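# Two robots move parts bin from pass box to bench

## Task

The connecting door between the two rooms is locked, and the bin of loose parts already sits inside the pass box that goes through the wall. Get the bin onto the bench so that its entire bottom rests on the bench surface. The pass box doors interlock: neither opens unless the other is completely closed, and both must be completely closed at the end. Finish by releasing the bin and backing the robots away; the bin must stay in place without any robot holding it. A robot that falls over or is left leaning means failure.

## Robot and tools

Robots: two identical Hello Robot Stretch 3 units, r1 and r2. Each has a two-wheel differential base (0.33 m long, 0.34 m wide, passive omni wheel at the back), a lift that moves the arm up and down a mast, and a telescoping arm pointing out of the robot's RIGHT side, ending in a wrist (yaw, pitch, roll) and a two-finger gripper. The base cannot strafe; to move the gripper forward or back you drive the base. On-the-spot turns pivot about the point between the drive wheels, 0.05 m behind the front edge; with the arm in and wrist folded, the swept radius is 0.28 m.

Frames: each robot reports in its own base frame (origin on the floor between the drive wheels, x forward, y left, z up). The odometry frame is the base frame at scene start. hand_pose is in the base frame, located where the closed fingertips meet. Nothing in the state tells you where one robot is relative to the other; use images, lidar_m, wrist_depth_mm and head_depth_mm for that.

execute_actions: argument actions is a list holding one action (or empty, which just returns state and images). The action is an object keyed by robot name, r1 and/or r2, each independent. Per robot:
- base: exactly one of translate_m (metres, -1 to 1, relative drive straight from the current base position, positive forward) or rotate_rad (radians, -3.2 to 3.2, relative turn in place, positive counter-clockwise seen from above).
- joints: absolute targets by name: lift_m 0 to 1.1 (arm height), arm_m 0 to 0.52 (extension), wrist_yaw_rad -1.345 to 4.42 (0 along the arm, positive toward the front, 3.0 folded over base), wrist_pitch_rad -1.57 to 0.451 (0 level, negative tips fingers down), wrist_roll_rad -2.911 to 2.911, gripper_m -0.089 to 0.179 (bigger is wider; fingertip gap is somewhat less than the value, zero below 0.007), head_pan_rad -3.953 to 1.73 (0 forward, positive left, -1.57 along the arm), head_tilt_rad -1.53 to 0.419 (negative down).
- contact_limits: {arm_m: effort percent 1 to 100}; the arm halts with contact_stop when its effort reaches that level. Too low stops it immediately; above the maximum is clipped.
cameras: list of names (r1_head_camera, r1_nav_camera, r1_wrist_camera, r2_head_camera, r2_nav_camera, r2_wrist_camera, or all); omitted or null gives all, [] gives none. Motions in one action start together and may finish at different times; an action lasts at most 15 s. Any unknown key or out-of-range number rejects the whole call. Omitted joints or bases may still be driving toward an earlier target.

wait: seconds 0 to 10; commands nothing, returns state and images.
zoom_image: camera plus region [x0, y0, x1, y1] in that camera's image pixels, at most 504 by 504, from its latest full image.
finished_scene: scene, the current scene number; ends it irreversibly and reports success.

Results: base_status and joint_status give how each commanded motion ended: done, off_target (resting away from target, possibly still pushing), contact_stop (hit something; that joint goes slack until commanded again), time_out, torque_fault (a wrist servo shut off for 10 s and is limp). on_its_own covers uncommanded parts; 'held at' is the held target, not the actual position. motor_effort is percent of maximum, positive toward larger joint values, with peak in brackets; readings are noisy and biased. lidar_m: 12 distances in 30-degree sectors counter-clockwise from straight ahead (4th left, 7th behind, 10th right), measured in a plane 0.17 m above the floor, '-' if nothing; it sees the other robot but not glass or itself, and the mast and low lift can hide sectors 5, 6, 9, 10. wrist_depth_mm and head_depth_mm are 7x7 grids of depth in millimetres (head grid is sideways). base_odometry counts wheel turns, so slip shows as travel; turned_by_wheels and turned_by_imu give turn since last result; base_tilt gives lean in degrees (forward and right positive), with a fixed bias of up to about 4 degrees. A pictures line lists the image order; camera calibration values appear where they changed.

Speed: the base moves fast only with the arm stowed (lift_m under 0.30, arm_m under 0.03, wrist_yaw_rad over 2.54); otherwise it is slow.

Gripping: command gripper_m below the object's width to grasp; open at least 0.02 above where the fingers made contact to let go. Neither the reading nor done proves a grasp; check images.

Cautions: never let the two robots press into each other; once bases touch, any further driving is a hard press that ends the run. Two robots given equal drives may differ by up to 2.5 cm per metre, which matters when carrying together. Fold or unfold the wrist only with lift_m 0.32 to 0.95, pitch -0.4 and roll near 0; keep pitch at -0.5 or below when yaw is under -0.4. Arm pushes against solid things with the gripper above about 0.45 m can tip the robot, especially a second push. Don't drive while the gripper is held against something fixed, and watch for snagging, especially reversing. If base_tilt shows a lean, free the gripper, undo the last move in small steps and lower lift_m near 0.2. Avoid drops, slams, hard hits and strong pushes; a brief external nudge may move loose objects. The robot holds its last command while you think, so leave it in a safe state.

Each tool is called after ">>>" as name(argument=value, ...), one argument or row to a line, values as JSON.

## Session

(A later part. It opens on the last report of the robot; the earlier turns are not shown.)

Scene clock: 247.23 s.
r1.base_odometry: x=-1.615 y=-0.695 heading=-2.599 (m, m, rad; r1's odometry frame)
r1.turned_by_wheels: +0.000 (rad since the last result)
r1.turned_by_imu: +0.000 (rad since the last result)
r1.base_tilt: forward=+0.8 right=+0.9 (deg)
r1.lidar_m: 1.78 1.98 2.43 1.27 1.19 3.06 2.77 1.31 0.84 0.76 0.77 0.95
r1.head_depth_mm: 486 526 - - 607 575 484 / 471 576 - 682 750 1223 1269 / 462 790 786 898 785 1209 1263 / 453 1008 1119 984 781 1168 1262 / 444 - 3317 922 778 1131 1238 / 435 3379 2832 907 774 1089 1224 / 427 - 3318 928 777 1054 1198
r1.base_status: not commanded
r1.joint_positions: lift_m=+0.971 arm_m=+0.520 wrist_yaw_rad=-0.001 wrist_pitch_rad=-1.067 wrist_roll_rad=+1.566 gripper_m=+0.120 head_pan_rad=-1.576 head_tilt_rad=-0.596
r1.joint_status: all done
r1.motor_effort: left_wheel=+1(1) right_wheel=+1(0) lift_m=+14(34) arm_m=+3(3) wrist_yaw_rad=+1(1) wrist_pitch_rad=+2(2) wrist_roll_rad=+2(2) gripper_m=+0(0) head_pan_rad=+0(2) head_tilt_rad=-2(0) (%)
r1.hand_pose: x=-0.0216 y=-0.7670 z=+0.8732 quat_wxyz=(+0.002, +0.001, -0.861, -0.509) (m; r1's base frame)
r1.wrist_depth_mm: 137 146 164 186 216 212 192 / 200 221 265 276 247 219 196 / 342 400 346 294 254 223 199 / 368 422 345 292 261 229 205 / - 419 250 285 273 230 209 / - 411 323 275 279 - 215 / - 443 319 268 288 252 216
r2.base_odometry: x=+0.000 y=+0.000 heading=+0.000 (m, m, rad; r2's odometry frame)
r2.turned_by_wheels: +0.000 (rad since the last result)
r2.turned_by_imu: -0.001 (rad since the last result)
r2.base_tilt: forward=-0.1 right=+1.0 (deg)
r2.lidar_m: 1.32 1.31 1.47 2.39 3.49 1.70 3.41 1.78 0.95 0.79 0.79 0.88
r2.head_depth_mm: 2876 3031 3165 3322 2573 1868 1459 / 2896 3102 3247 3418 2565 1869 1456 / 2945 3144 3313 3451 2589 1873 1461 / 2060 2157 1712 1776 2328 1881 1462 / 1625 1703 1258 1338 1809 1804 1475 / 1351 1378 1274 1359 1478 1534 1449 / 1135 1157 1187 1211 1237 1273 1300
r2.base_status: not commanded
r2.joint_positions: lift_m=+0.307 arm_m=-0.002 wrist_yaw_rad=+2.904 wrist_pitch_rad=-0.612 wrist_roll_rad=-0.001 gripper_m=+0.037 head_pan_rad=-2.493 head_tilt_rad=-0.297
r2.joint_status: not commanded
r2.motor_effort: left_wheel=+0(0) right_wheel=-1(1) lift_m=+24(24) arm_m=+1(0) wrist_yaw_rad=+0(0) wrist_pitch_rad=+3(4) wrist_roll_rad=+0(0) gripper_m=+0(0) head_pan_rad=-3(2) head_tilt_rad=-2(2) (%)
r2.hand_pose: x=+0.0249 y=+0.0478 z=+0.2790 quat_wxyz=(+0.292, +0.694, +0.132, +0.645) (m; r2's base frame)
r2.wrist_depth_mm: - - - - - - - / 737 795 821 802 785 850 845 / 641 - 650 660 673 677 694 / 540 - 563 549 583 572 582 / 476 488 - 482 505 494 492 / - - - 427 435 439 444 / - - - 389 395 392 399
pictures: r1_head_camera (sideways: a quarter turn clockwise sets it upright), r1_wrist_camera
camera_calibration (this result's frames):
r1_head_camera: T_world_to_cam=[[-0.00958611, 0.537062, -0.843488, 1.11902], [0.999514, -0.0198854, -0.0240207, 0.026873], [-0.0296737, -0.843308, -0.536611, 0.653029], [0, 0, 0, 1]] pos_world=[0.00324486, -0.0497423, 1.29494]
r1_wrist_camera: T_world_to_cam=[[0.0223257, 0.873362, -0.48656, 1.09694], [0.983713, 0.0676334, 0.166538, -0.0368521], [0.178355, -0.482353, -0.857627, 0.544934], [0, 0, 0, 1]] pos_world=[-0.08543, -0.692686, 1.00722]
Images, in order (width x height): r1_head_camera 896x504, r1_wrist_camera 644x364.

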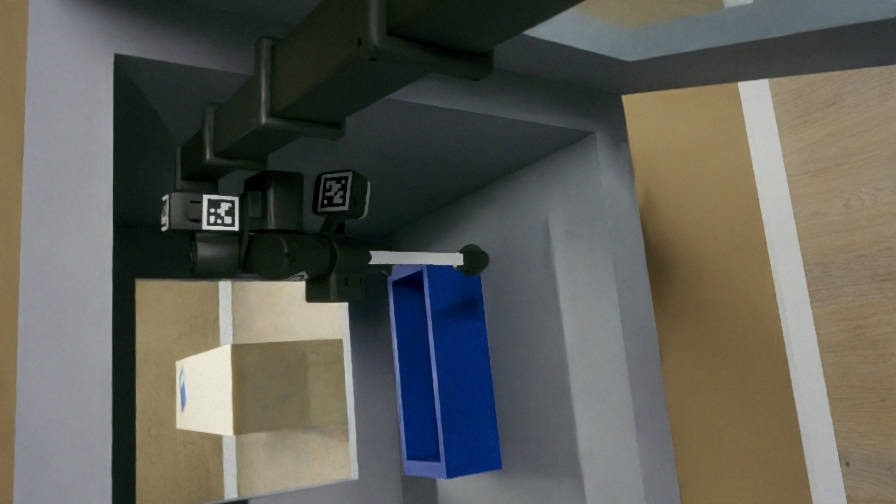

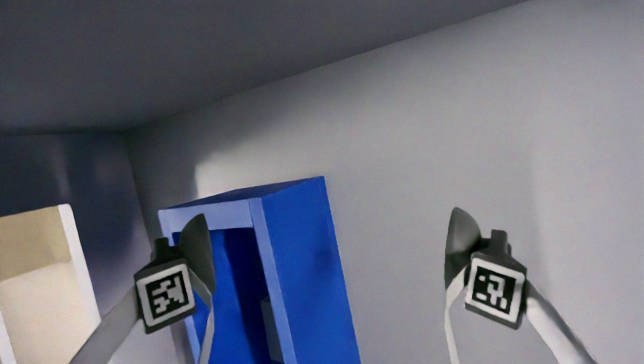

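>>> execute_actions(
  actions=[
    {"r1":{"joints":{"lift_m":1.0}}},
  ],
  cameras=[],
)

>>> execute_actions(
  actions=[
    {"r1":{"base":{"rotate_rad":0.2}}},
  ],
  cameras=["r1_wrist_camera","r1_head_camera"],
)

Scene clock: 254.30 s.
r1.base_odometry: x=-1.615 y=-0.695 heading=-2.599 (m, m, rad; r1's odometry frame)
r1.turned_by_wheels: +0.000 (rad since the last result)
r1.turned_by_imu: +0.000 (rad since the last result)
r1.base_tilt: forward=+0.8 right=+0.9 (deg)
r1.lidar_m: 1.79 1.98 2.43 1.27 1.19 3.04 2.78 1.32 0.84 0.76 0.77 0.94
r1.head_depth_mm: 485 518 - 572 599 576 484 / 471 565 656 681 752 1223 1268 / 462 - 797 899 786 1212 1268 / 453 1019 1142 962 781 1170 1262 / 444 - 3332 924 779 1124 1234 / 435 3388 2807 910 777 1091 1221 / 428 - 3320 929 774 1056 1195
r1.base_status: not commanded
r1.joint_positions: lift_m=+0.999 arm_m=+0.520 wrist_yaw_rad=-0.001 wrist_pitch_rad=-1.067 wrist_roll_rad=+1.566 gripper_m=+0.120 head_pan_rad=-1.576 head_tilt_rad=-0.596
r1.joint_status: all done
r1.motor_effort: left_wheel=+1(1) right_wheel=+0(1) lift_m=+51(53) arm_m=+3(3) wrist_yaw_rad=+0(1) wrist_pitch_rad=+2(2) wrist_roll_rad=+3(2) gripper_m=+0(1) head_pan_rad=+2(2) head_tilt_rad=-1(2) (%)
r1.hand_pose: x=-0.0216 y=-0.7670 z=+0.9018 quat_wxyz=(+0.002, +0.001, -0.861, -0.509) (m; r1's base frame)
r1.wrist_depth_mm: 137 146 164 186 216 231 212 / 200 222 267 299 275 243 217 / 347 428 384 327 283 248 222 / 366 451 387 317 289 256 227 / - 446 333 289 304 257 233 / - 438 344 298 313 - 238 / - 464 351 308 320 280 241
r2.base_odometry: x=+0.000 y=+0.000 heading=+0.000 (m, m, rad; r2's odometry frame)
r2.turned_by_wheels: +0.000 (rad since the last result)
r2.turned_by_imu: -0.001 (rad since the last result)
r2.base_tilt: forward=-0.1 right=+1.0 (deg)
r2.lidar_m: 1.31 1.31 1.47 2.39 3.49 1.70 3.40 1.78 0.95 0.79 0.79 0.88
r2.head_depth_mm: 2852 2995 3170 3300 2552 1838 1460 / 2939 3088 3235 3430 2569 1855 1466 / 2952 3044 3274 3472 2568 1863 1462 / 2066 2140 1715 1783 2388 1883 1479 / 1647 1700 1256 1339 1811 1801 1489 / 1340 1385 1269 1362 1477 1545 1446 / 1135 1155 1186 1210 1234 1278 1297
r2.base_status: not commanded
r2.joint_positions: lift_m=+0.307 arm_m=-0.002 wrist_yaw_rad=+2.904 wrist_pitch_rad=-0.612 wrist_roll_rad=-0.001 gripper_m=+0.037 head_pan_rad=-2.493 head_tilt_rad=-0.297
r2.joint_status: not commanded
r2.motor_effort: left_wheel=+0(0) right_wheel=-1(1) lift_m=+24(24) arm_m=+1(1) wrist_yaw_rad=+0(0) wrist_pitch_rad=+4(3) wrist_roll_rad=+0(1) gripper_m=+0(0) head_pan_rad=-3(2) head_tilt_rad=-1(1) (%)
r2.hand_pose: x=+0.0249 y=+0.0478 z=+0.2790 quat_wxyz=(+0.292, +0.694, +0.132, +0.645) (m; r2's base frame)
r2.wrist_depth_mm: - - - - - - - / 735 797 782 796 822 830 824 / 633 - 655 645 666 676 682 / 542 - 560 563 557 576 589 / 477 498 - 492 498 498 503 / - - - 425 445 450 448 / - - - 394 388 394 397
pictures: none
No camera images: the call's "cameras" was empty. Leave "cameras" out to get every camera's image.

Scene clock: 255.93 s.
r1.base_odometry: x=-1.615 y=-0.695 heading=-2.399 (m, m, rad; r1's odometry frame)
r1.turned_by_wheels: +0.200 (rad since the last result)
r1.turned_by_imu: +0.010 (rad since the last result)
r1.base_tilt: forward=+0.8 right=+0.8 (deg)
r1.lidar_m: 1.84 2.01 1.29 1.19 1.19 3.00 2.75 1.30 0.84 0.77 0.77 0.96
r1.head_depth_mm: 486 505 - 530 596 576 468 / 474 518 608 654 714 1162 1240 / 465 - 727 819 785 1219 1266 / 456 1001 1102 985 784 1172 1263 / 449 - 3317 921 780 1132 1241 / 441 3427 2826 914 779 1099 1233 / 433 - 3484 899 776 1065 1202
r1.base_status: done
r1.joint_positions: lift_m=+0.999 arm_m=+0.520 wrist_yaw_rad=-0.001 wrist_pitch_rad=-1.066 wrist_roll_rad=+1.566 gripper_m=+0.120 head_pan_rad=-1.576 head_tilt_rad=-0.596
r1.joint_status: not commanded
r1.motor_effort: left_wheel=-7(41) right_wheel=+7(41) lift_m=+50(51) arm_m=+2(3) wrist_yaw_rad=+0(0) wrist_pitch_rad=+2(2) wrist_roll_rad=+2(2) gripper_m=+0(0) head_pan_rad=+1(2) head_tilt_rad=-2(1) (%)
r1.hand_pose: x=-0.0216 y=-0.7673 z=+0.9020 quat_wxyz=(+0.002, +0.001, -0.861, -0.509) (m; r1's base frame)
r1.wrist_depth_mm: 96 99 110 125 144 170 204 / 139 151 181 223 263 241 217 / 262 323 373 329 282 249 224 / 370 453 400 331 291 255 229 / - 450 322 296 303 256 233 / - 441 349 304 314 - 238 / - 469 356 311 322 282 240
r2.base_odometry: x=+0.000 y=+0.000 heading=+0.000 (m, m, rad; r2's odometry frame)
r2.turned_by_wheels: +0.000 (rad since the last result)
r2.turned_by_imu: +0.000 (rad since the last result)
r2.base_tilt: forward=-0.1 right=+1.1 (deg)
r2.lidar_m: 1.32 1.31 1.47 2.39 3.48 1.71 3.41 1.78 0.95 0.79 0.79 0.88
r2.head_depth_mm: 2851 2973 3216 3294 2566 1851 1454 / 2955 3104 3272 3420 2572 1861 1455 / 2973 3084 3277 3466 2592 1863 1472 / 2056 2152 1713 1798 2357 1878 1479 / 1642 1705 1252 1333 1813 1798 1475 / 1340 1374 1272 1352 1489 1551 1441 / 1128 1160 1188 1209 1243 1272 1295
r2.base_status: not commanded
r2.joint_positions: lift_m=+0.307 arm_m=-0.002 wrist_yaw_rad=+2.904 wrist_pitch_rad=-0.612 wrist_roll_rad=-0.001 gripper_m=+0.037 head_pan_rad=-2.493 head_tilt_rad=-0.297
r2.joint_status: not commanded
r2.motor_effort: left_wheel=+0(0) right_wheel=+0(1) lift_m=+24(24) arm_m=+1(1) wrist_yaw_rad=+0(0) wrist_pitch_rad=+4(4) wrist_roll_rad=+1(0) gripper_m=+0(0) head_pan_rad=-3(2) head_tilt_rad=-1(1) (%)
r2.hand_pose: x=+0.0249 y=+0.0478 z=+0.2790 quat_wxyz=(+0.292, +0.694, +0.132, +0.645) (m; r2's base frame)
r2.wrist_depth_mm: - - - - - - - / 735 790 774 792 810 812 845 / 643 - 648 653 672 689 674 / 546 - 556 569 580 577 573 / 472 490 - 490 502 501 502 / - - - 426 439 439 450 / - - - 389 392 395 398
pictures: r1_head_camera (sideways: a quarter turn clockwise sets it upright), r1_wrist_camera
camera_calibration (this result's frames):
r1_head_camera: T_world_to_cam=[[-0.00960237, 0.537062, -0.843488, 1.11902], [0.999514, -0.0198552, -0.0240207, 0.026873], [-0.0296482, -0.843309, -0.536611, 0.653029], [0, 0, 0, 1]] pos_world=[0.00324637, -0.0497424, 1.29494]
r1_wrist_camera: T_world_to_cam=[[0.0223146, 0.872976, -0.487253, 1.11149], [0.983712, 0.0677777, 0.166483, -0.0414557], [0.178361, -0.483031, -0.857244, 0.568555], [0, 0, 0, 1]] pos_world=[-0.0854297, -0.692861, 1.03587]
Images, in order (width x height): r1_head_camera 896x504, r1_wrist_camera 644x364.

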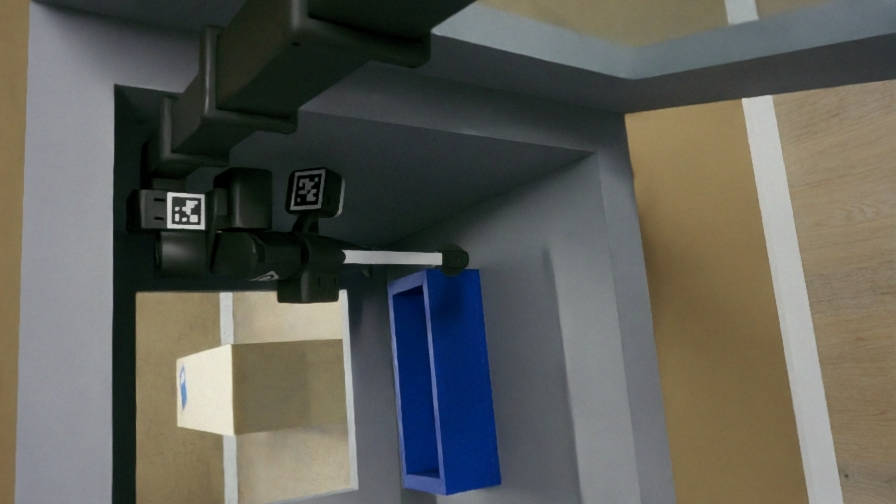

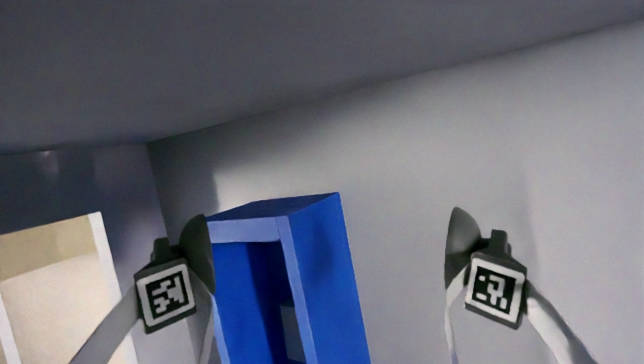

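>>> execute_actions(
  actions=[],
  cameras=["r1_head_camera","r1_wrist_camera","r1_nav_camera"],
)

Scene clock: 275.93 s.
r1.base_odometry: x=-1.615 y=-0.695 heading=-2.399 (m, m, rad; r1's odometry frame)
r1.turned_by_wheels: +0.000 (rad since the last result)
r1.turned_by_imu: +0.000 (rad since the last result)
r1.base_tilt: forward=+0.8 right=+0.9 (deg)
r1.lidar_m: 1.84 2.01 1.29 1.18 1.19 3.00 2.75 1.30 0.84 0.77 0.77 0.96
r1.head_depth_mm: 486 505 - 530 595 577 468 / 475 518 606 653 713 1160 1239 / 465 - 728 820 783 1212 1267 / 457 1000 1097 989 783 1177 1267 / 449 - 3349 924 783 1136 1241 / 441 3359 2807 915 780 1101 1226 / 432 - 3478 899 774 1066 1199
r1.base_status: done
r1.joint_positions: lift_m=+0.999 arm_m=+0.520 wrist_yaw_rad=-0.001 wrist_pitch_rad=-1.066 wrist_roll_rad=+1.566 gripper_m=+0.120 head_pan_rad=-1.576 head_tilt_rad=-0.596
r1.joint_status: not commanded
r1.motor_effort: left_wheel=-8(41) right_wheel=+6(41) lift_m=+50(51) arm_m=+2(3) wrist_yaw_rad=+1(0) wrist_pitch_rad=+1(2) wrist_roll_rad=+2(2) gripper_m=+1(0) head_pan_rad=+0(2) head_tilt_rad=+0(1) (%)
r1.hand_pose: x=-0.0216 y=-0.7673 z=+0.9020 quat_wxyz=(+0.002, +0.001, -0.861, -0.509) (m; r1's base frame)
r1.wrist_depth_mm: 95 99 110 125 144 169 204 / 139 151 181 223 263 241 217 / 259 325 369 327 285 249 222 / 368 453 401 329 292 255 228 / - 448 325 295 305 257 233 / - 440 351 303 310 - 238 / - 463 356 313 319 281 240
r2.base_odometry: x=+0.000 y=+0.000 heading=+0.000 (m, m, rad; r2's odometry frame)
r2.turned_by_wheels: +0.000 (rad since the last result)
r2.turned_by_imu: -0.001 (rad since the last result)
r2.base_tilt: forward=-0.1 right=+1.1 (deg)
r2.lidar_m: 1.32 1.31 1.47 2.39 3.49 1.70 3.40 1.78 0.95 0.79 0.79 0.88
r2.head_depth_mm: 2854 3032 3198 3287 2551 1863 1463 / 2963 3072 3210 3425 2547 1849 1469 / 2953 3078 3306 3530 2577 1871 1463 / 2054 2166 1728 1781 2354 1856 1476 / 1641 1704 1255 1328 1795 1815 1482 / 1336 1369 1265 1356 1488 1551 1455 / 1125 1153 1174 1217 1251 1281 1303
r2.base_status: not commanded
r2.joint_positions: lift_m=+0.307 arm_m=-0.002 wrist_yaw_rad=+2.904 wrist_pitch_rad=-0.612 wrist_roll_rad=-0.001 gripper_m=+0.037 head_pan_rad=-2.493 head_tilt_rad=-0.297
r2.joint_status: not commanded
r2.motor_effort: left_wheel=+0(0) right_wheel=-1(1) lift_m=+24(24) arm_m=+1(1) wrist_yaw_rad=+0(0) wrist_pitch_rad=+3(4) wrist_roll_rad=+0(0) gripper_m=+0(0) head_pan_rad=-2(2) head_tilt_rad=-1(1) (%)
r2.hand_pose: x=+0.0249 y=+0.0478 z=+0.2790 quat_wxyz=(+0.292, +0.694, +0.132, +0.645) (m; r2's base frame)
r2.wrist_depth_mm: - - - - - - - / 746 792 799 798 803 855 844 / 633 - 640 675 665 663 692 / 548 - 562 568 573 573 580 / 475 494 - 489 501 501 502 / - - - 420 434 443 443 / - - - 389 390 394 396
pictures: r1_head_camera (sideways: a quarter turn clockwise sets it upright), r1_nav_camera (sideways: a quarter turn counterclockwise sets it upright), r1_wrist_camera
camera_calibration (this result's frames):
r1_head_camera: T_world_to_cam=[[-0.00960243, 0.537062, -0.843488, 1.11902], [0.999514, -0.0198551, -0.0240207, 0.026873], [-0.0296481, -0.843309, -0.53661, 0.653029], [0, 0, 0, 1]] pos_world=[0.00324638, -0.0497424, 1.29494]
r1_nav_camera: T_world_to_cam=[[0.0214569, -0.59194, 0.805697, -1.016], [-0.999169, -0.0406267, -0.00323873, 0.0576245], [0.0346499, -0.804958, -0.59232, 0.72485], [0, 0, 0, 1]] pos_world=[0.0542609, -0.0155957, 1.24812]
r1_wrist_camera: T_world_to_cam=[[0.0223146, 0.872976, -0.487253, 1.11149], [0.983712, 0.0677777, 0.166483, -0.0414558], [0.178361, -0.483031, -0.857244, 0.568555], [0, 0, 0, 1]] pos_world=[-0.0854297, -0.692861, 1.03587]
Images, in order (width x height): r1_head_camera 896x504, r1_nav_camera 672x504, r1_wrist_camera 644x364.

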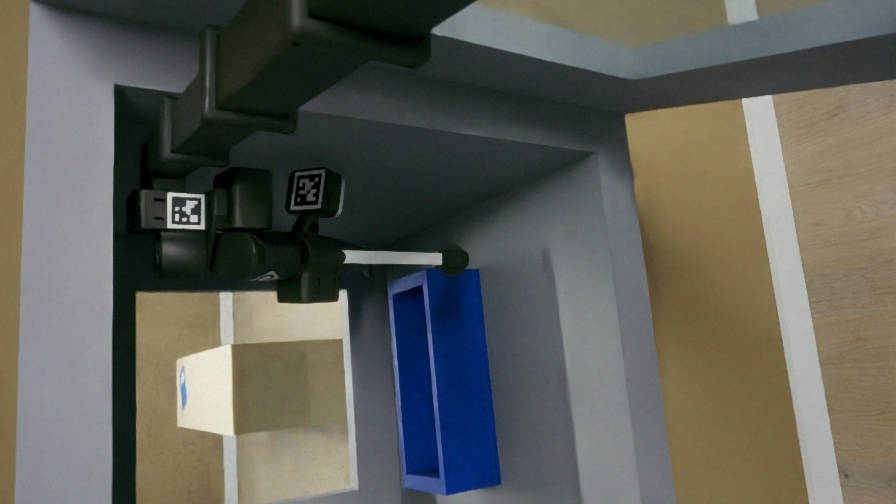

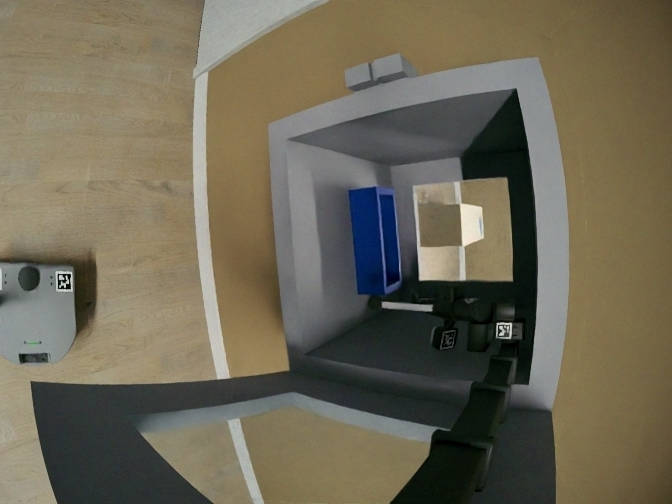

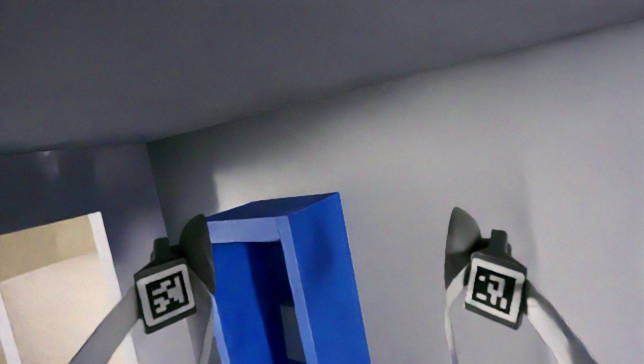

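>>> execute_actions(
  actions=[
    {"r1":{"base":{"translate_m":0.17}}},
  ],
  cameras=["r1_head_camera","r1_wrist_camera"],
)

Scene clock: 284.70 s.
r1.base_odometry: x=-1.740 y=-0.810 heading=-2.399 (m, m, rad; r1's odometry frame)
r1.turned_by_wheels: +0.000 (rad since the last result)
r1.turned_by_imu: +0.000 (rad since the last result)
r1.base_tilt: forward=+0.8 right=+0.9 (deg)
r1.lidar_m: 1.83 1.84 2.27 1.25 2.64 3.18 2.91 1.26 0.81 0.74 0.75 0.92
r1.head_depth_mm: 461 735 - 813 783 1256 1271 / 450 891 1037 963 789 1213 1271 / 440 - 1171 940 787 1170 1267 / 433 - 1190 924 782 1130 1244 / 425 3403 2811 900 781 1092 1230 / 417 2748 1116 1013 778 1060 1202 / 410 858 760 680 643 1029 1174
r1.base_status: done
r1.joint_positions: lift_m=+0.999 arm_m=+0.520 wrist_yaw_rad=-0.001 wrist_pitch_rad=-1.066 wrist_roll_rad=+1.566 gripper_m=+0.120 head_pan_rad=-1.576 head_tilt_rad=-0.596
r1.joint_status: not commanded
r1.motor_effort: left_wheel=+1(5) right_wheel=+0(11) lift_m=+50(50) arm_m=+2(2) wrist_yaw_rad=+1(1) wrist_pitch_rad=+2(2) wrist_roll_rad=+2(2) gripper_m=+0(0) head_pan_rad=+2(2) head_tilt_rad=-2(2) (%)
r1.hand_pose: x=-0.0216 y=-0.7673 z=+0.9020 quat_wxyz=(+0.002, +0.001, -0.861, -0.509) (m; r1's base frame)
r1.wrist_depth_mm: 361 415 257 270 268 239 212 / 390 425 321 264 276 243 217 / - 426 318 270 283 249 224 / - 430 325 281 289 257 228 / - 426 316 289 303 255 232 / - - 323 285 305 - 238 / - 421 451 272 315 280 240
r2.base_odometry: x=+0.000 y=+0.000 heading=+0.000 (m, m, rad; r2's odometry frame)
r2.turned_by_wheels: +0.000 (rad since the last result)
r2.turned_by_imu: -0.001 (rad since the last result)
r2.base_tilt: forward=-0.1 right=+1.0 (deg)
r2.lidar_m: 1.32 1.31 1.46 2.39 3.50 1.71 3.40 1.78 0.95 0.79 0.79 0.89
r2.head_depth_mm: 2848 2987 3207 3339 2573 1851 1457 / 2874 3137 3297 3413 2534 1861 1455 / 2934 3088 3257 3477 2590 1879 1466 / 2073 2160 1697 1779 2383 1881 1469 / 1647 1690 1260 1331 1832 1820 1475 / 1336 1380 1269 1357 1485 1549 1446 / 1134 1151 1182 1207 1246 1267 1294
r2.base_status: not commanded
r2.joint_positions: lift_m=+0.307 arm_m=-0.002 wrist_yaw_rad=+2.904 wrist_pitch_rad=-0.612 wrist_roll_rad=-0.001 gripper_m=+0.037 head_pan_rad=-2.493 head_tilt_rad=-0.297
r2.joint_status: not commanded
r2.motor_effort: left_wheel=+0(1) right_wheel=+0(1) lift_m=+24(24) arm_m=+1(1) wrist_yaw_rad=+0(0) wrist_pitch_rad=+3(4) wrist_roll_rad=+1(0) gripper_m=+0(0) head_pan_rad=-3(2) head_tilt_rad=-1(1) (%)
r2.hand_pose: x=+0.0249 y=+0.0478 z=+0.2790 quat_wxyz=(+0.292, +0.694, +0.132, +0.645) (m; r2's base frame)
r2.wrist_depth_mm: - - - - - - - / 743 767 775 809 805 803 828 / 630 - 653 669 667 668 695 / 545 - 562 562 578 567 588 / 479 486 - 503 497 498 505 / - - - 419 445 442 440 / - - - 393 390 397 397
pictures: r1_head_camera (sideways: a quarter turn clockwise sets it upright), r1_wrist_camera
camera_calibration (this result's frames):
r1_head_camera: T_world_to_cam=[[-0.00960224, 0.537062, -0.843488, 1.11902], [0.999514, -0.0198554, -0.0240207, 0.026873], [-0.0296484, -0.843309, -0.536611, 0.653029], [0, 0, 0, 1]] pos_world=[0.00324636, -0.0497424, 1.29494]
r1_wrist_camera: T_world_to_cam=[[0.0223144, 0.872976, -0.487253, 1.11149], [0.983712, 0.0677778, 0.166483, -0.0414554], [0.178361, -0.483031, -0.857245, 0.568554], [0, 0, 0, 1]] pos_world=[-0.0854297, -0.692862, 1.03587]
Images, in order (width x height): r1_head_camera 896x504, r1_wrist_camera 644x364.

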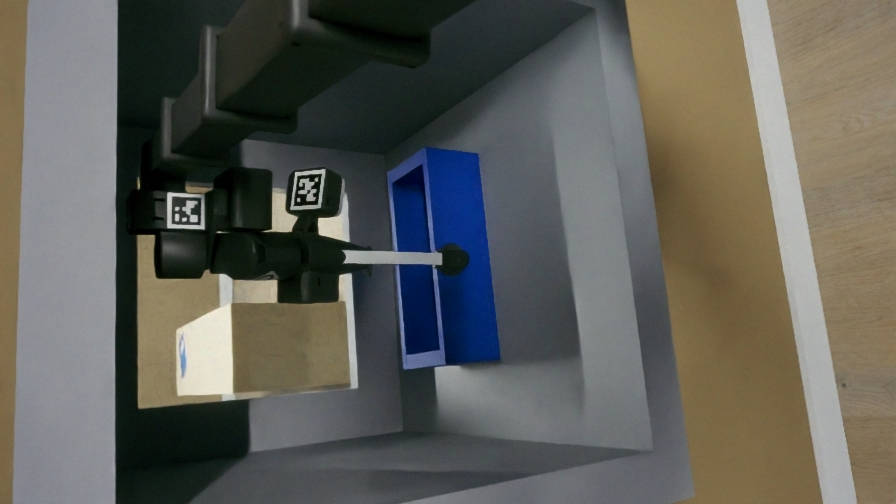

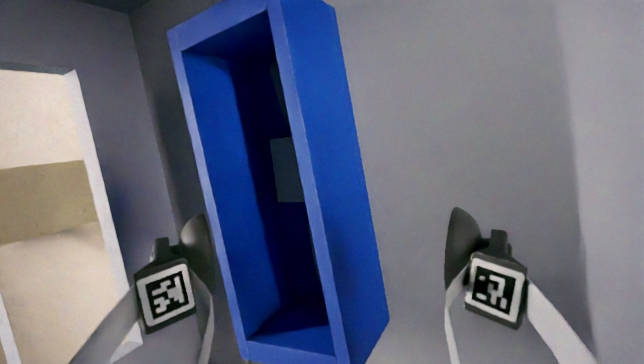

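>>> execute_actions(
  actions=[
    {"r1":{"joints":{"wrist_pitch_rad":-0.88,"gripper_m":0.14,"lift_m":0.94}}},
  ],
  cameras=["r1_head_camera","r1_wrist_camera"],
)

Scene clock: 294.93 s.
r1.base_odometry: x=-1.740 y=-0.810 heading=-2.399 (m, m, rad; r1's odometry frame)
r1.turned_by_wheels: +0.000 (rad since the last result)
r1.turned_by_imu: +0.000 (rad since the last result)
r1.base_tilt: forward=+0.8 right=+0.9 (deg)
r1.lidar_m: 1.83 1.84 2.27 1.25 2.64 3.19 2.92 1.26 0.81 0.74 0.75 0.93
r1.head_depth_mm: 461 751 748 - 780 1271 1273 / 449 941 - 993 789 1209 1268 / 441 1021 1188 938 785 1174 1266 / 433 - - 920 781 1129 1246 / 425 3370 2853 903 780 1094 1227 / 417 2708 1113 1014 778 1061 1201 / 410 859 759 679 644 1031 1169
r1.base_status: not commanded
r1.joint_positions: lift_m=+0.941 arm_m=+0.520 wrist_yaw_rad=-0.001 wrist_pitch_rad=-0.891 wrist_roll_rad=+1.566 gripper_m=+0.140 head_pan_rad=-1.576 head_tilt_rad=-0.596
r1.joint_status: all done
r1.motor_effort: left_wheel=+1(1) right_wheel=+0(1) lift_m=+15(45) arm_m=+2(2) wrist_yaw_rad=+1(0) wrist_pitch_rad=+3(3) wrist_roll_rad=+2(2) gripper_m=+0(74) head_pan_rad=+2(2) head_tilt_rad=-2(1) (%)
r1.hand_pose: x=-0.0216 y=-0.8068 z=+0.8648 quat_wxyz=(+0.002, +0.000, -0.902, -0.431) (m; r1's base frame)
r1.wrist_depth_mm: 329 386 238 193 226 196 171 / - 395 267 199 227 201 174 / - 401 268 196 232 205 178 / - 415 276 253 231 211 181 / - - 423 291 236 211 185 / - - 432 293 230 - 188 / - - 433 282 222 228 187
r2.base_odometry: x=+0.000 y=+0.000 heading=+0.000 (m, m, rad; r2's odometry frame)
r2.turned_by_wheels: +0.000 (rad since the last result)
r2.turned_by_imu: -0.001 (rad since the last result)
r2.base_tilt: forward=+0.0 right=+1.1 (deg)
r2.lidar_m: 1.32 1.31 1.47 2.39 3.49 1.71 3.40 1.78 0.95 0.79 0.79 0.88
r2.head_depth_mm: 2880 3006 3164 3344 2551 1848 1453 / 2952 3091 3297 3420 2563 1861 1463 / 2992 3126 3307 3480 2606 1872 1463 / 2051 2150 1718 1774 2333 1882 1474 / 1649 1703 1260 1323 1798 1815 1478 / 1340 1381 1265 1361 1474 1529 1450 / 1128 1152 1178 1210 1245 1279 1299
r2.base_status: not commanded
r2.joint_positions: lift_m=+0.307 arm_m=-0.002 wrist_yaw_rad=+2.904 wrist_pitch_rad=-0.612 wrist_roll_rad=-0.001 gripper_m=+0.037 head_pan_rad=-2.493 head_tilt_rad=-0.297
r2.joint_status: not commanded
r2.motor_effort: left_wheel=+0(0) right_wheel=-1(1) lift_m=+24(24) arm_m=+1(1) wrist_yaw_rad=+0(0) wrist_pitch_rad=+4(4) wrist_roll_rad=+0(1) gripper_m=+0(1) head_pan_rad=-3(3) head_tilt_rad=-1(1) (%)
r2.hand_pose: x=+0.0249 y=+0.0478 z=+0.2790 quat_wxyz=(+0.292, +0.694, +0.132, +0.645) (m; r2's base frame)
r2.wrist_depth_mm: - - - - - - - / 731 794 785 785 825 808 848 / 626 - 646 656 663 669 701 / 540 - 552 560 580 571 588 / 476 491 - 498 498 508 506 / - - - 430 442 438 448 / - - - 388 390 395 398
pictures: r1_head_camera (sideways: a quarter turn clockwise sets it upright), r1_wrist_camera
camera_calibration (this result's frames):
r1_head_camera: T_world_to_cam=[[-0.00960224, 0.537062, -0.843488, 1.11902], [0.999514, -0.0198554, -0.0240207, 0.026873], [-0.0296484, -0.843309, -0.536611, 0.653029], [0, 0, 0, 1]] pos_world=[0.00324636, -0.0497424, 1.29494]
r1_wrist_camera: T_world_to_cam=[[0.0221151, 0.774799, -0.631821, 1.1737], [0.983725, 0.0958551, 0.151979, 0.00262759], [0.178317, -0.624899, -0.760069, 0.319085], [0, 0, 0, 1]] pos_world=[-0.0854395, -0.710238, 0.983695]
Images, in order (width x height): r1_head_camera 896x504, r1_wrist_camera 644x364.

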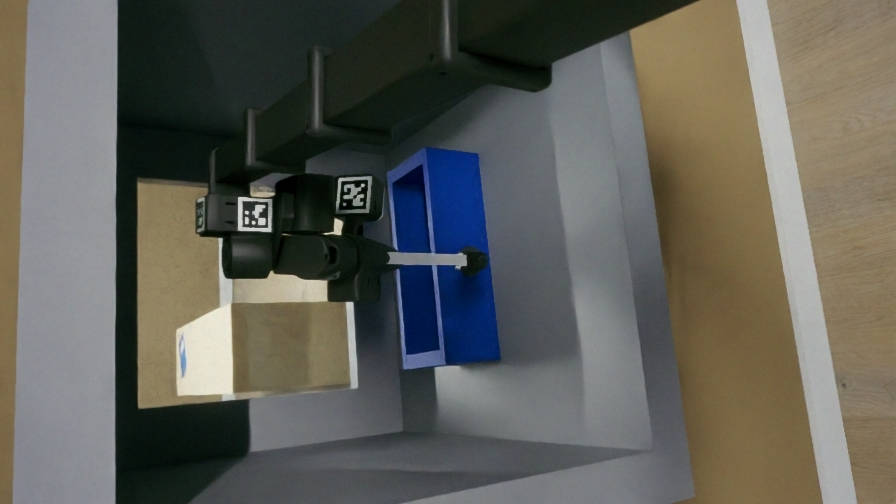

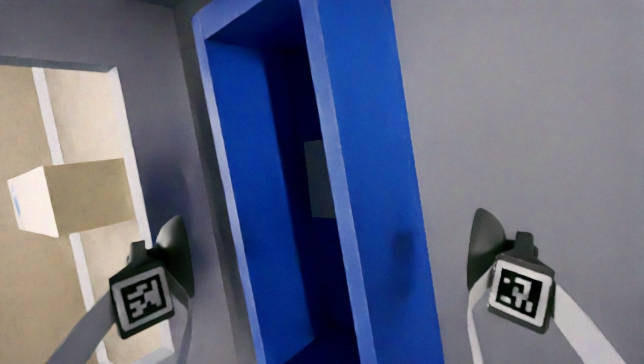

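>>> execute_actions(
  actions=[
    {"r1":{"joints":{"gripper_m":0.125,"lift_m":0.875}}},
  ],
  cameras=["r1_head_camera","r1_wrist_camera"],
)

Scene clock: 300.03 s.
r1.base_odometry: x=-1.740 y=-0.810 heading=-2.399 (m, m, rad; r1's odometry frame)
r1.turned_by_wheels: +0.000 (rad since the last result)
r1.turned_by_imu: +0.000 (rad since the last result)
r1.base_tilt: forward=+0.8 right=+0.9 (deg)
r1.lidar_m: 1.82 1.84 2.28 1.25 2.65 3.17 2.93 1.26 0.81 0.74 0.75 0.93
r1.head_depth_mm: 464 752 773 777 - - 1241 / 451 943 947 - 788 1226 1275 / 442 1059 - 930 786 1170 1264 / 433 - - 908 783 1134 1242 / 425 3452 2863 907 780 1097 1233 / 418 2692 1113 1014 780 1062 1203 / 411 859 761 679 646 1029 1176
r1.base_status: not commanded
r1.joint_positions: lift_m=+0.880 arm_m=+0.520 wrist_yaw_rad=-0.001 wrist_pitch_rad=-0.900 wrist_roll_rad=+1.566 gripper_m=+0.125 head_pan_rad=-1.576 head_tilt_rad=-0.596
r1.joint_status: lift_m contact_stop (moved -0.061 of -0.066); the others done
r1.on_its_own: lift_m is slack since a contact_stop, until your next command for it (your +0.875 is given up)
r1.motor_effort: left_wheel=+0(1) right_wheel=+1(3) lift_m=+33(32) arm_m=+2(2) wrist_yaw_rad=+1(2) wrist_pitch_rad=+6(6) wrist_roll_rad=+2(3) gripper_m=+0(65) head_pan_rad=+2(1) head_tilt_rad=-1(1) (%)
r1.hand_pose: x=-0.0216 y=-0.8050 z=+0.8028 quat_wxyz=(+0.002, +0.000, -0.900, -0.435) (m; r1's base frame)
r1.wrist_depth_mm: 329 199 141 177 172 146 127 / 343 216 144 173 176 149 130 / - 215 143 169 181 153 132 / - 219 225 166 186 156 135 / - 351 235 163 191 155 138 / - 355 236 159 195 - 140 / - 365 236 157 199 171 141
r2.base_odometry: x=+0.000 y=+0.000 heading=+0.000 (m, m, rad; r2's odometry frame)
r2.turned_by_wheels: +0.000 (rad since the last result)
r2.turned_by_imu: -0.001 (rad since the last result)
r2.base_tilt: forward=+0.0 right=+1.1 (deg)
r2.lidar_m: 1.32 1.31 1.47 2.39 3.50 1.71 3.39 1.78 0.95 0.79 0.79 0.88
r2.head_depth_mm: 2866 2984 3216 3337 2503 1868 1452 / 2930 3153 3290 3467 2577 1874 1466 / 2916 3054 3370 3457 2541 1851 1469 / 2087 2161 1712 1782 2372 1866 1467 / 1646 1706 1253 1327 1820 1830 1475 / 1350 1375 1272 1356 1489 1541 1439 / 1132 1157 1178 1210 1248 1269 1299
r2.base_status: not commanded
r2.joint_positions: lift_m=+0.307 arm_m=-0.002 wrist_yaw_rad=+2.904 wrist_pitch_rad=-0.612 wrist_roll_rad=-0.001 gripper_m=+0.037 head_pan_rad=-2.493 head_tilt_rad=-0.297
r2.joint_status: not commanded
r2.motor_effort: left_wheel=+0(0) right_wheel=+0(1) lift_m=+24(24) arm_m=+1(1) wrist_yaw_rad=+0(0) wrist_pitch_rad=+4(3) wrist_roll_rad=+0(0) gripper_m=+0(0) head_pan_rad=-2(2) head_tilt_rad=-1(1) (%)
r2.hand_pose: x=+0.0249 y=+0.0478 z=+0.2790 quat_wxyz=(+0.292, +0.694, +0.132, +0.645) (m; r2's base frame)
r2.wrist_depth_mm: - - - - - - - / 749 794 793 793 812 816 847 / 640 - 630 663 672 687 671 / 550 - 556 558 569 570 582 / 474 487 - 484 496 504 503 / - - - 425 447 441 442 / - - - 388 393 398 404
pictures: r1_head_camera (sideways: a quarter turn clockwise sets it upright), r1_wrist_camera
camera_calibration (this result's frames):
r1_head_camera: T_world_to_cam=[[-0.00960224, 0.537062, -0.843488, 1.11902], [0.999514, -0.0198554, -0.0240207, 0.026873], [-0.0296484, -0.843309, -0.536611, 0.653029], [0, 0, 0, 1]] pos_world=[0.00324636, -0.0497424, 1.29494]
r1_wrist_camera: T_world_to_cam=[[0.0221237, 0.780244, -0.625084, 1.13206], [0.983724, 0.0945296, 0.152811, 0.0101359], [0.178319, -0.618291, -0.765453, 0.282767], [0, 0, 0, 1]] pos_world=[-0.085439, -0.709406, 0.922527]
Images, in order (width x height): r1_head_camera 896x504, r1_wrist_camera 644x364.

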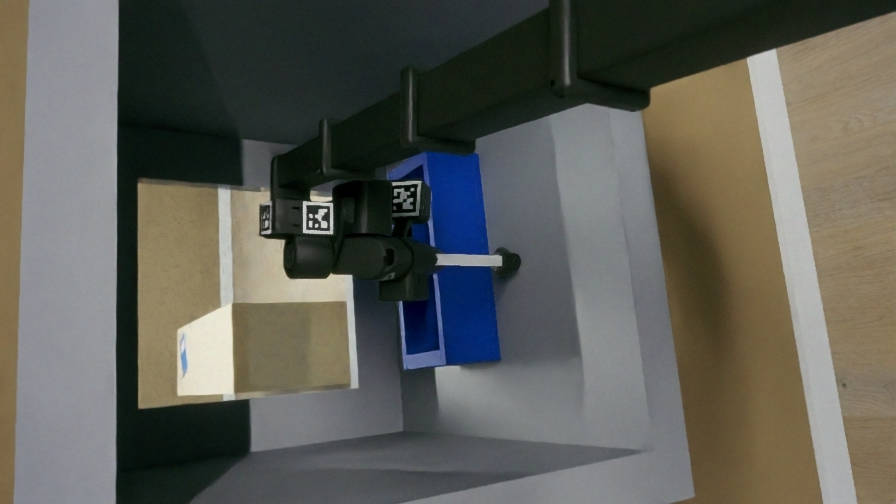

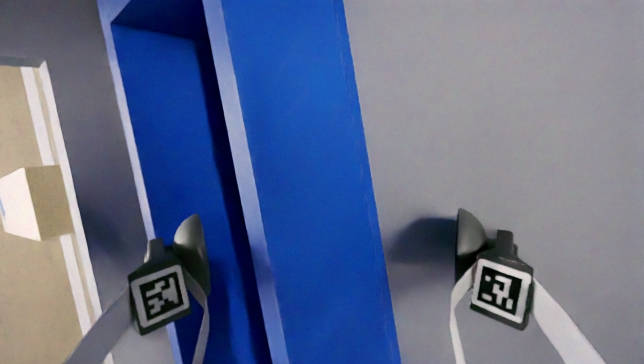

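Near finger touched the floor; far finger is inside. Close.

>>> execute_actions(
  actions=[
    {"r1":{"joints":{"gripper_m":-0.03,"lift_m":0.89}}},
  ],
  cameras=["r1_wrist_camera"],
)

>>> execute_actions(
  actions=[
    {"r1":{"joints":{"lift_m":0.96}}},
  ],
  cameras=["r1_head_camera","r1_wrist_camera"],
)

Scene clock: 305.27 s.
r1.base_odometry: x=-1.740 y=-0.810 heading=-2.399 (m, m, rad; r1's odometry frame)
r1.turned_by_wheels: +0.000 (rad since the last result)
r1.turned_by_imu: +0.000 (rad since the last result)
r1.base_tilt: forward=+0.8 right=+0.9 (deg)
r1.lidar_m: 1.83 1.84 2.28 1.25 2.65 3.15 2.92 1.26 0.81 0.74 0.75 0.92
r1.head_depth_mm: 461 751 775 765 - - 1244 / 449 946 947 - 788 1219 1268 / 441 1057 - 910 786 1170 1262 / 433 - - 910 782 1134 1247 / 425 3398 2850 904 779 1094 1226 / 417 2746 1111 1017 778 1061 1199 / 409 858 759 681 645 1027 1176
r1.base_status: not commanded
r1.joint_positions: lift_m=+0.890 arm_m=+0.520 wrist_yaw_rad=-0.001 wrist_pitch_rad=-0.903 wrist_roll_rad=+1.567 gripper_m=-0.029 head_pan_rad=-1.576 head_tilt_rad=-0.596
r1.joint_status: all done
r1.motor_effort: left_wheel=+0(3) right_wheel=+1(4) lift_m=+44(53) arm_m=+2(2) wrist_yaw_rad=+1(4) wrist_pitch_rad=+7(7) wrist_roll_rad=+2(4) gripper_m=-21(97) head_pan_rad=+2(2) head_tilt_rad=-1(1) (%)
r1.hand_pose: x=-0.0217 y=-0.8042 z=+0.8119 quat_wxyz=(+0.002, +0.000, -0.900, -0.437) (m; r1's base frame)
r1.wrist_depth_mm: 321 167 210 132 178 152 133 / 340 168 215 132 183 156 135 / - 168 217 154 187 160 138 / - 177 217 155 193 163 141 / - 186 233 134 195 167 144 / - 187 232 136 192 171 147 / - 195 248 190 217 174 150
r2.base_odometry: x=+0.000 y=+0.000 heading=+0.000 (m, m, rad; r2's odometry frame)
r2.turned_by_wheels: +0.000 (rad since the last result)
r2.turned_by_imu: -0.001 (rad since the last result)
r2.base_tilt: forward=+0.0 right=+1.0 (deg)
r2.lidar_m: 1.32 1.31 1.47 2.39 3.48 1.70 3.40 1.78 0.95 0.79 0.79 0.89
r2.head_depth_mm: 2897 3005 3116 3362 2553 1841 1459 / 2932 3117 3313 3437 2575 1877 1459 / 2948 3149 3255 3507 2553 1876 1470 / 2047 2135 1702 1784 2337 1864 1474 / 1630 1696 1257 1332 1810 1815 1474 / 1336 1371 1278 1364 1487 1534 1447 / 1126 1157 1181 1215 1240 1269 1294
r2.base_status: not commanded
r2.joint_positions: lift_m=+0.307 arm_m=-0.002 wrist_yaw_rad=+2.904 wrist_pitch_rad=-0.612 wrist_roll_rad=-0.001 gripper_m=+0.037 head_pan_rad=-2.493 head_tilt_rad=-0.297
r2.joint_status: not commanded
r2.motor_effort: left_wheel=+0(0) right_wheel=-1(1) lift_m=+24(24) arm_m=+1(1) wrist_yaw_rad=+0(0) wrist_pitch_rad=+3(3) wrist_roll_rad=+0(0) gripper_m=-1(0) head_pan_rad=-2(2) head_tilt_rad=-1(1) (%)
r2.hand_pose: x=+0.0249 y=+0.0478 z=+0.2790 quat_wxyz=(+0.292, +0.694, +0.132, +0.645) (m; r2's base frame)
r2.wrist_depth_mm: - - - - - - - / 738 798 779 832 785 834 819 / 646 - 649 658 666 659 694 / 553 - 568 560 575 579 581 / 475 488 - 497 491 501 511 / - - - 425 431 440 445 / - - - 394 389 394 394
pictures: r1_wrist_camera
camera_calibration (this result's frames):
r1_wrist_camera: T_world_to_cam=[[0.0228359, 0.782381, -0.622382, 1.13675], [0.983741, 0.0933411, 0.153431, 0.00724671], [0.178136, -0.615766, -0.767528, 0.293955], [0, 0, 0, 1]] pos_world=[-0.0854514, -0.709036, 0.931997]
Images, in order (width x height): r1_wrist_camera 644x364.

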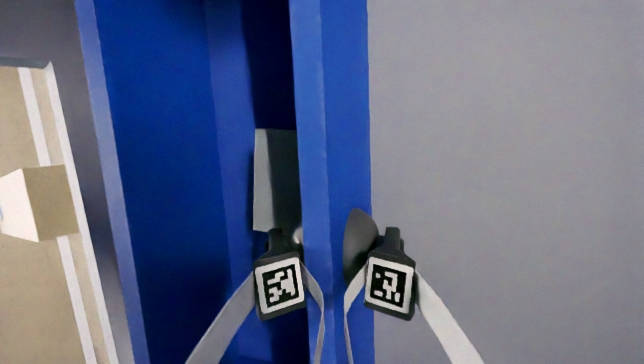

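Scene clock: 306.73 s.
r1.base_odometry: x=-1.740 y=-0.810 heading=-2.399 (m, m, rad; r1's odometry frame)
r1.turned_by_wheels: +0.000 (rad since the last result)
r1.turned_by_imu: +0.000 (rad since the last result)
r1.base_tilt: forward=+0.8 right=+0.9 (deg)
r1.lidar_m: 1.83 1.84 2.28 1.25 2.64 3.16 2.92 1.26 0.81 0.74 0.75 0.93
r1.head_depth_mm: 461 751 738 - 791 1258 1266 / 450 920 - 981 789 1215 1269 / 441 1011 939 907 785 1171 1261 / 432 - 936 904 783 1129 1245 / 424 - 2851 901 778 1096 1226 / 416 2727 1109 1013 777 1061 1202 / 409 857 760 682 644 1029 1172
r1.base_status: not commanded
r1.joint_positions: lift_m=+0.959 arm_m=+0.520 wrist_yaw_rad=-0.001 wrist_pitch_rad=-0.921 wrist_roll_rad=+1.569 gripper_m=-0.029 head_pan_rad=-1.576 head_tilt_rad=-0.596
r1.joint_status: all done
r1.motor_effort: left_wheel=+1(0) right_wheel=+0(2) lift_m=+56(58) arm_m=+2(2) wrist_yaw_rad=+0(1) wrist_pitch_rad=+13(13) wrist_roll_rad=+1(2) gripper_m=-22(22) head_pan_rad=+2(2) head_tilt_rad=-1(1) (%)
r1.hand_pose: x=-0.0216 y=-0.8003 z=+0.8790 quat_wxyz=(+0.001, +0.000, -0.896, -0.445) (m; r1's base frame)
r1.wrist_depth_mm: 338 167 213 130 244 209 182 / - 168 218 149 249 214 187 / - 175 224 150 257 219 190 / - 184 226 150 260 223 194 / - 184 228 132 265 230 198 / - 193 228 135 261 236 203 / - 194 247 232 286 240 207
r2.base_odometry: x=+0.000 y=+0.000 heading=+0.000 (m, m, rad; r2's odometry frame)
r2.turned_by_wheels: +0.000 (rad since the last result)
r2.turned_by_imu: +0.000 (rad since the last result)
r2.base_tilt: forward=-0.1 right=+1.0 (deg)
r2.lidar_m: 1.32 1.31 1.47 2.39 3.48 1.70 3.38 1.78 0.95 0.79 0.79 0.88
r2.head_depth_mm: 2882 3041 3118 3311 2540 1840 1457 / 2979 3115 3340 3411 2579 1868 1469 / 2966 3119 3323 3523 2588 1856 1457 / 2075 2146 1714 1780 2387 1876 1461 / 1644 1700 1260 1330 1806 1806 1477 / 1340 1374 1266 1351 1476 1546 1437 / 1126 1156 1180 1214 1237 1268 1304
r2.base_status: not commanded
r2.joint_positions: lift_m=+0.307 arm_m=-0.002 wrist_yaw_rad=+2.904 wrist_pitch_rad=-0.612 wrist_roll_rad=-0.001 gripper_m=+0.037 head_pan_rad=-2.493 head_tilt_rad=-0.297
r2.joint_status: not commanded
r2.motor_effort: left_wheel=+0(0) right_wheel=-1(1) lift_m=+24(24) arm_m=+1(1) wrist_yaw_rad=+0(1) wrist_pitch_rad=+3(3) wrist_roll_rad=+1(0) gripper_m=+0(0) head_pan_rad=-3(2) head_tilt_rad=-1(1) (%)
r2.hand_pose: x=+0.0249 y=+0.0478 z=+0.2790 quat_wxyz=(+0.292, +0.694, +0.132, +0.645) (m; r2's base frame)
r2.wrist_depth_mm: - - - - - - - / 738 809 799 804 822 838 859 / 642 - 656 668 671 679 675 / 549 - 556 552 566 570 576 / 476 499 - 493 496 494 510 / - - - 420 441 444 447 / - - - 387 395 391 395
pictures: r1_head_camera (sideways: a quarter turn clockwise sets it upright), r1_wrist_camera
camera_calibration (this result's frames):
r1_head_camera: T_world_to_cam=[[-0.00960224, 0.537062, -0.843488, 1.11902], [0.999514, -0.0198554, -0.0240207, 0.026873], [-0.0296484, -0.843309, -0.53661, 0.653029], [0, 0, 0, 1]] pos_world=[0.00324636, -0.0497424, 1.29494]
r1_wrist_camera: T_world_to_cam=[[0.0248095, 0.793484, -0.608085, 1.17175], [0.983681, 0.0890514, 0.156336, -0.0094156], [0.178201, -0.60204, -0.778327, 0.368315], [0, 0, 0, 1]] pos_world=[-0.0854428, -0.707189, 1.00067]
Images, in order (width x height): r1_head_camera 896x504, r1_wrist_camera 644x364.

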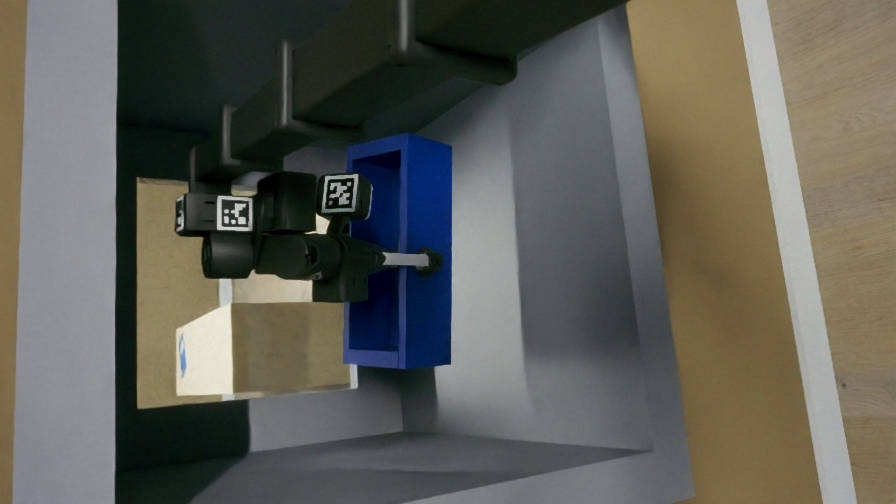

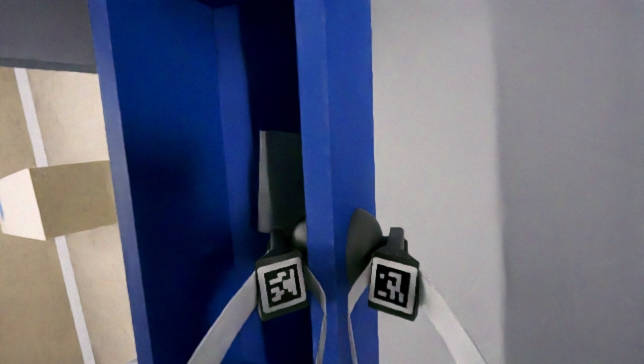

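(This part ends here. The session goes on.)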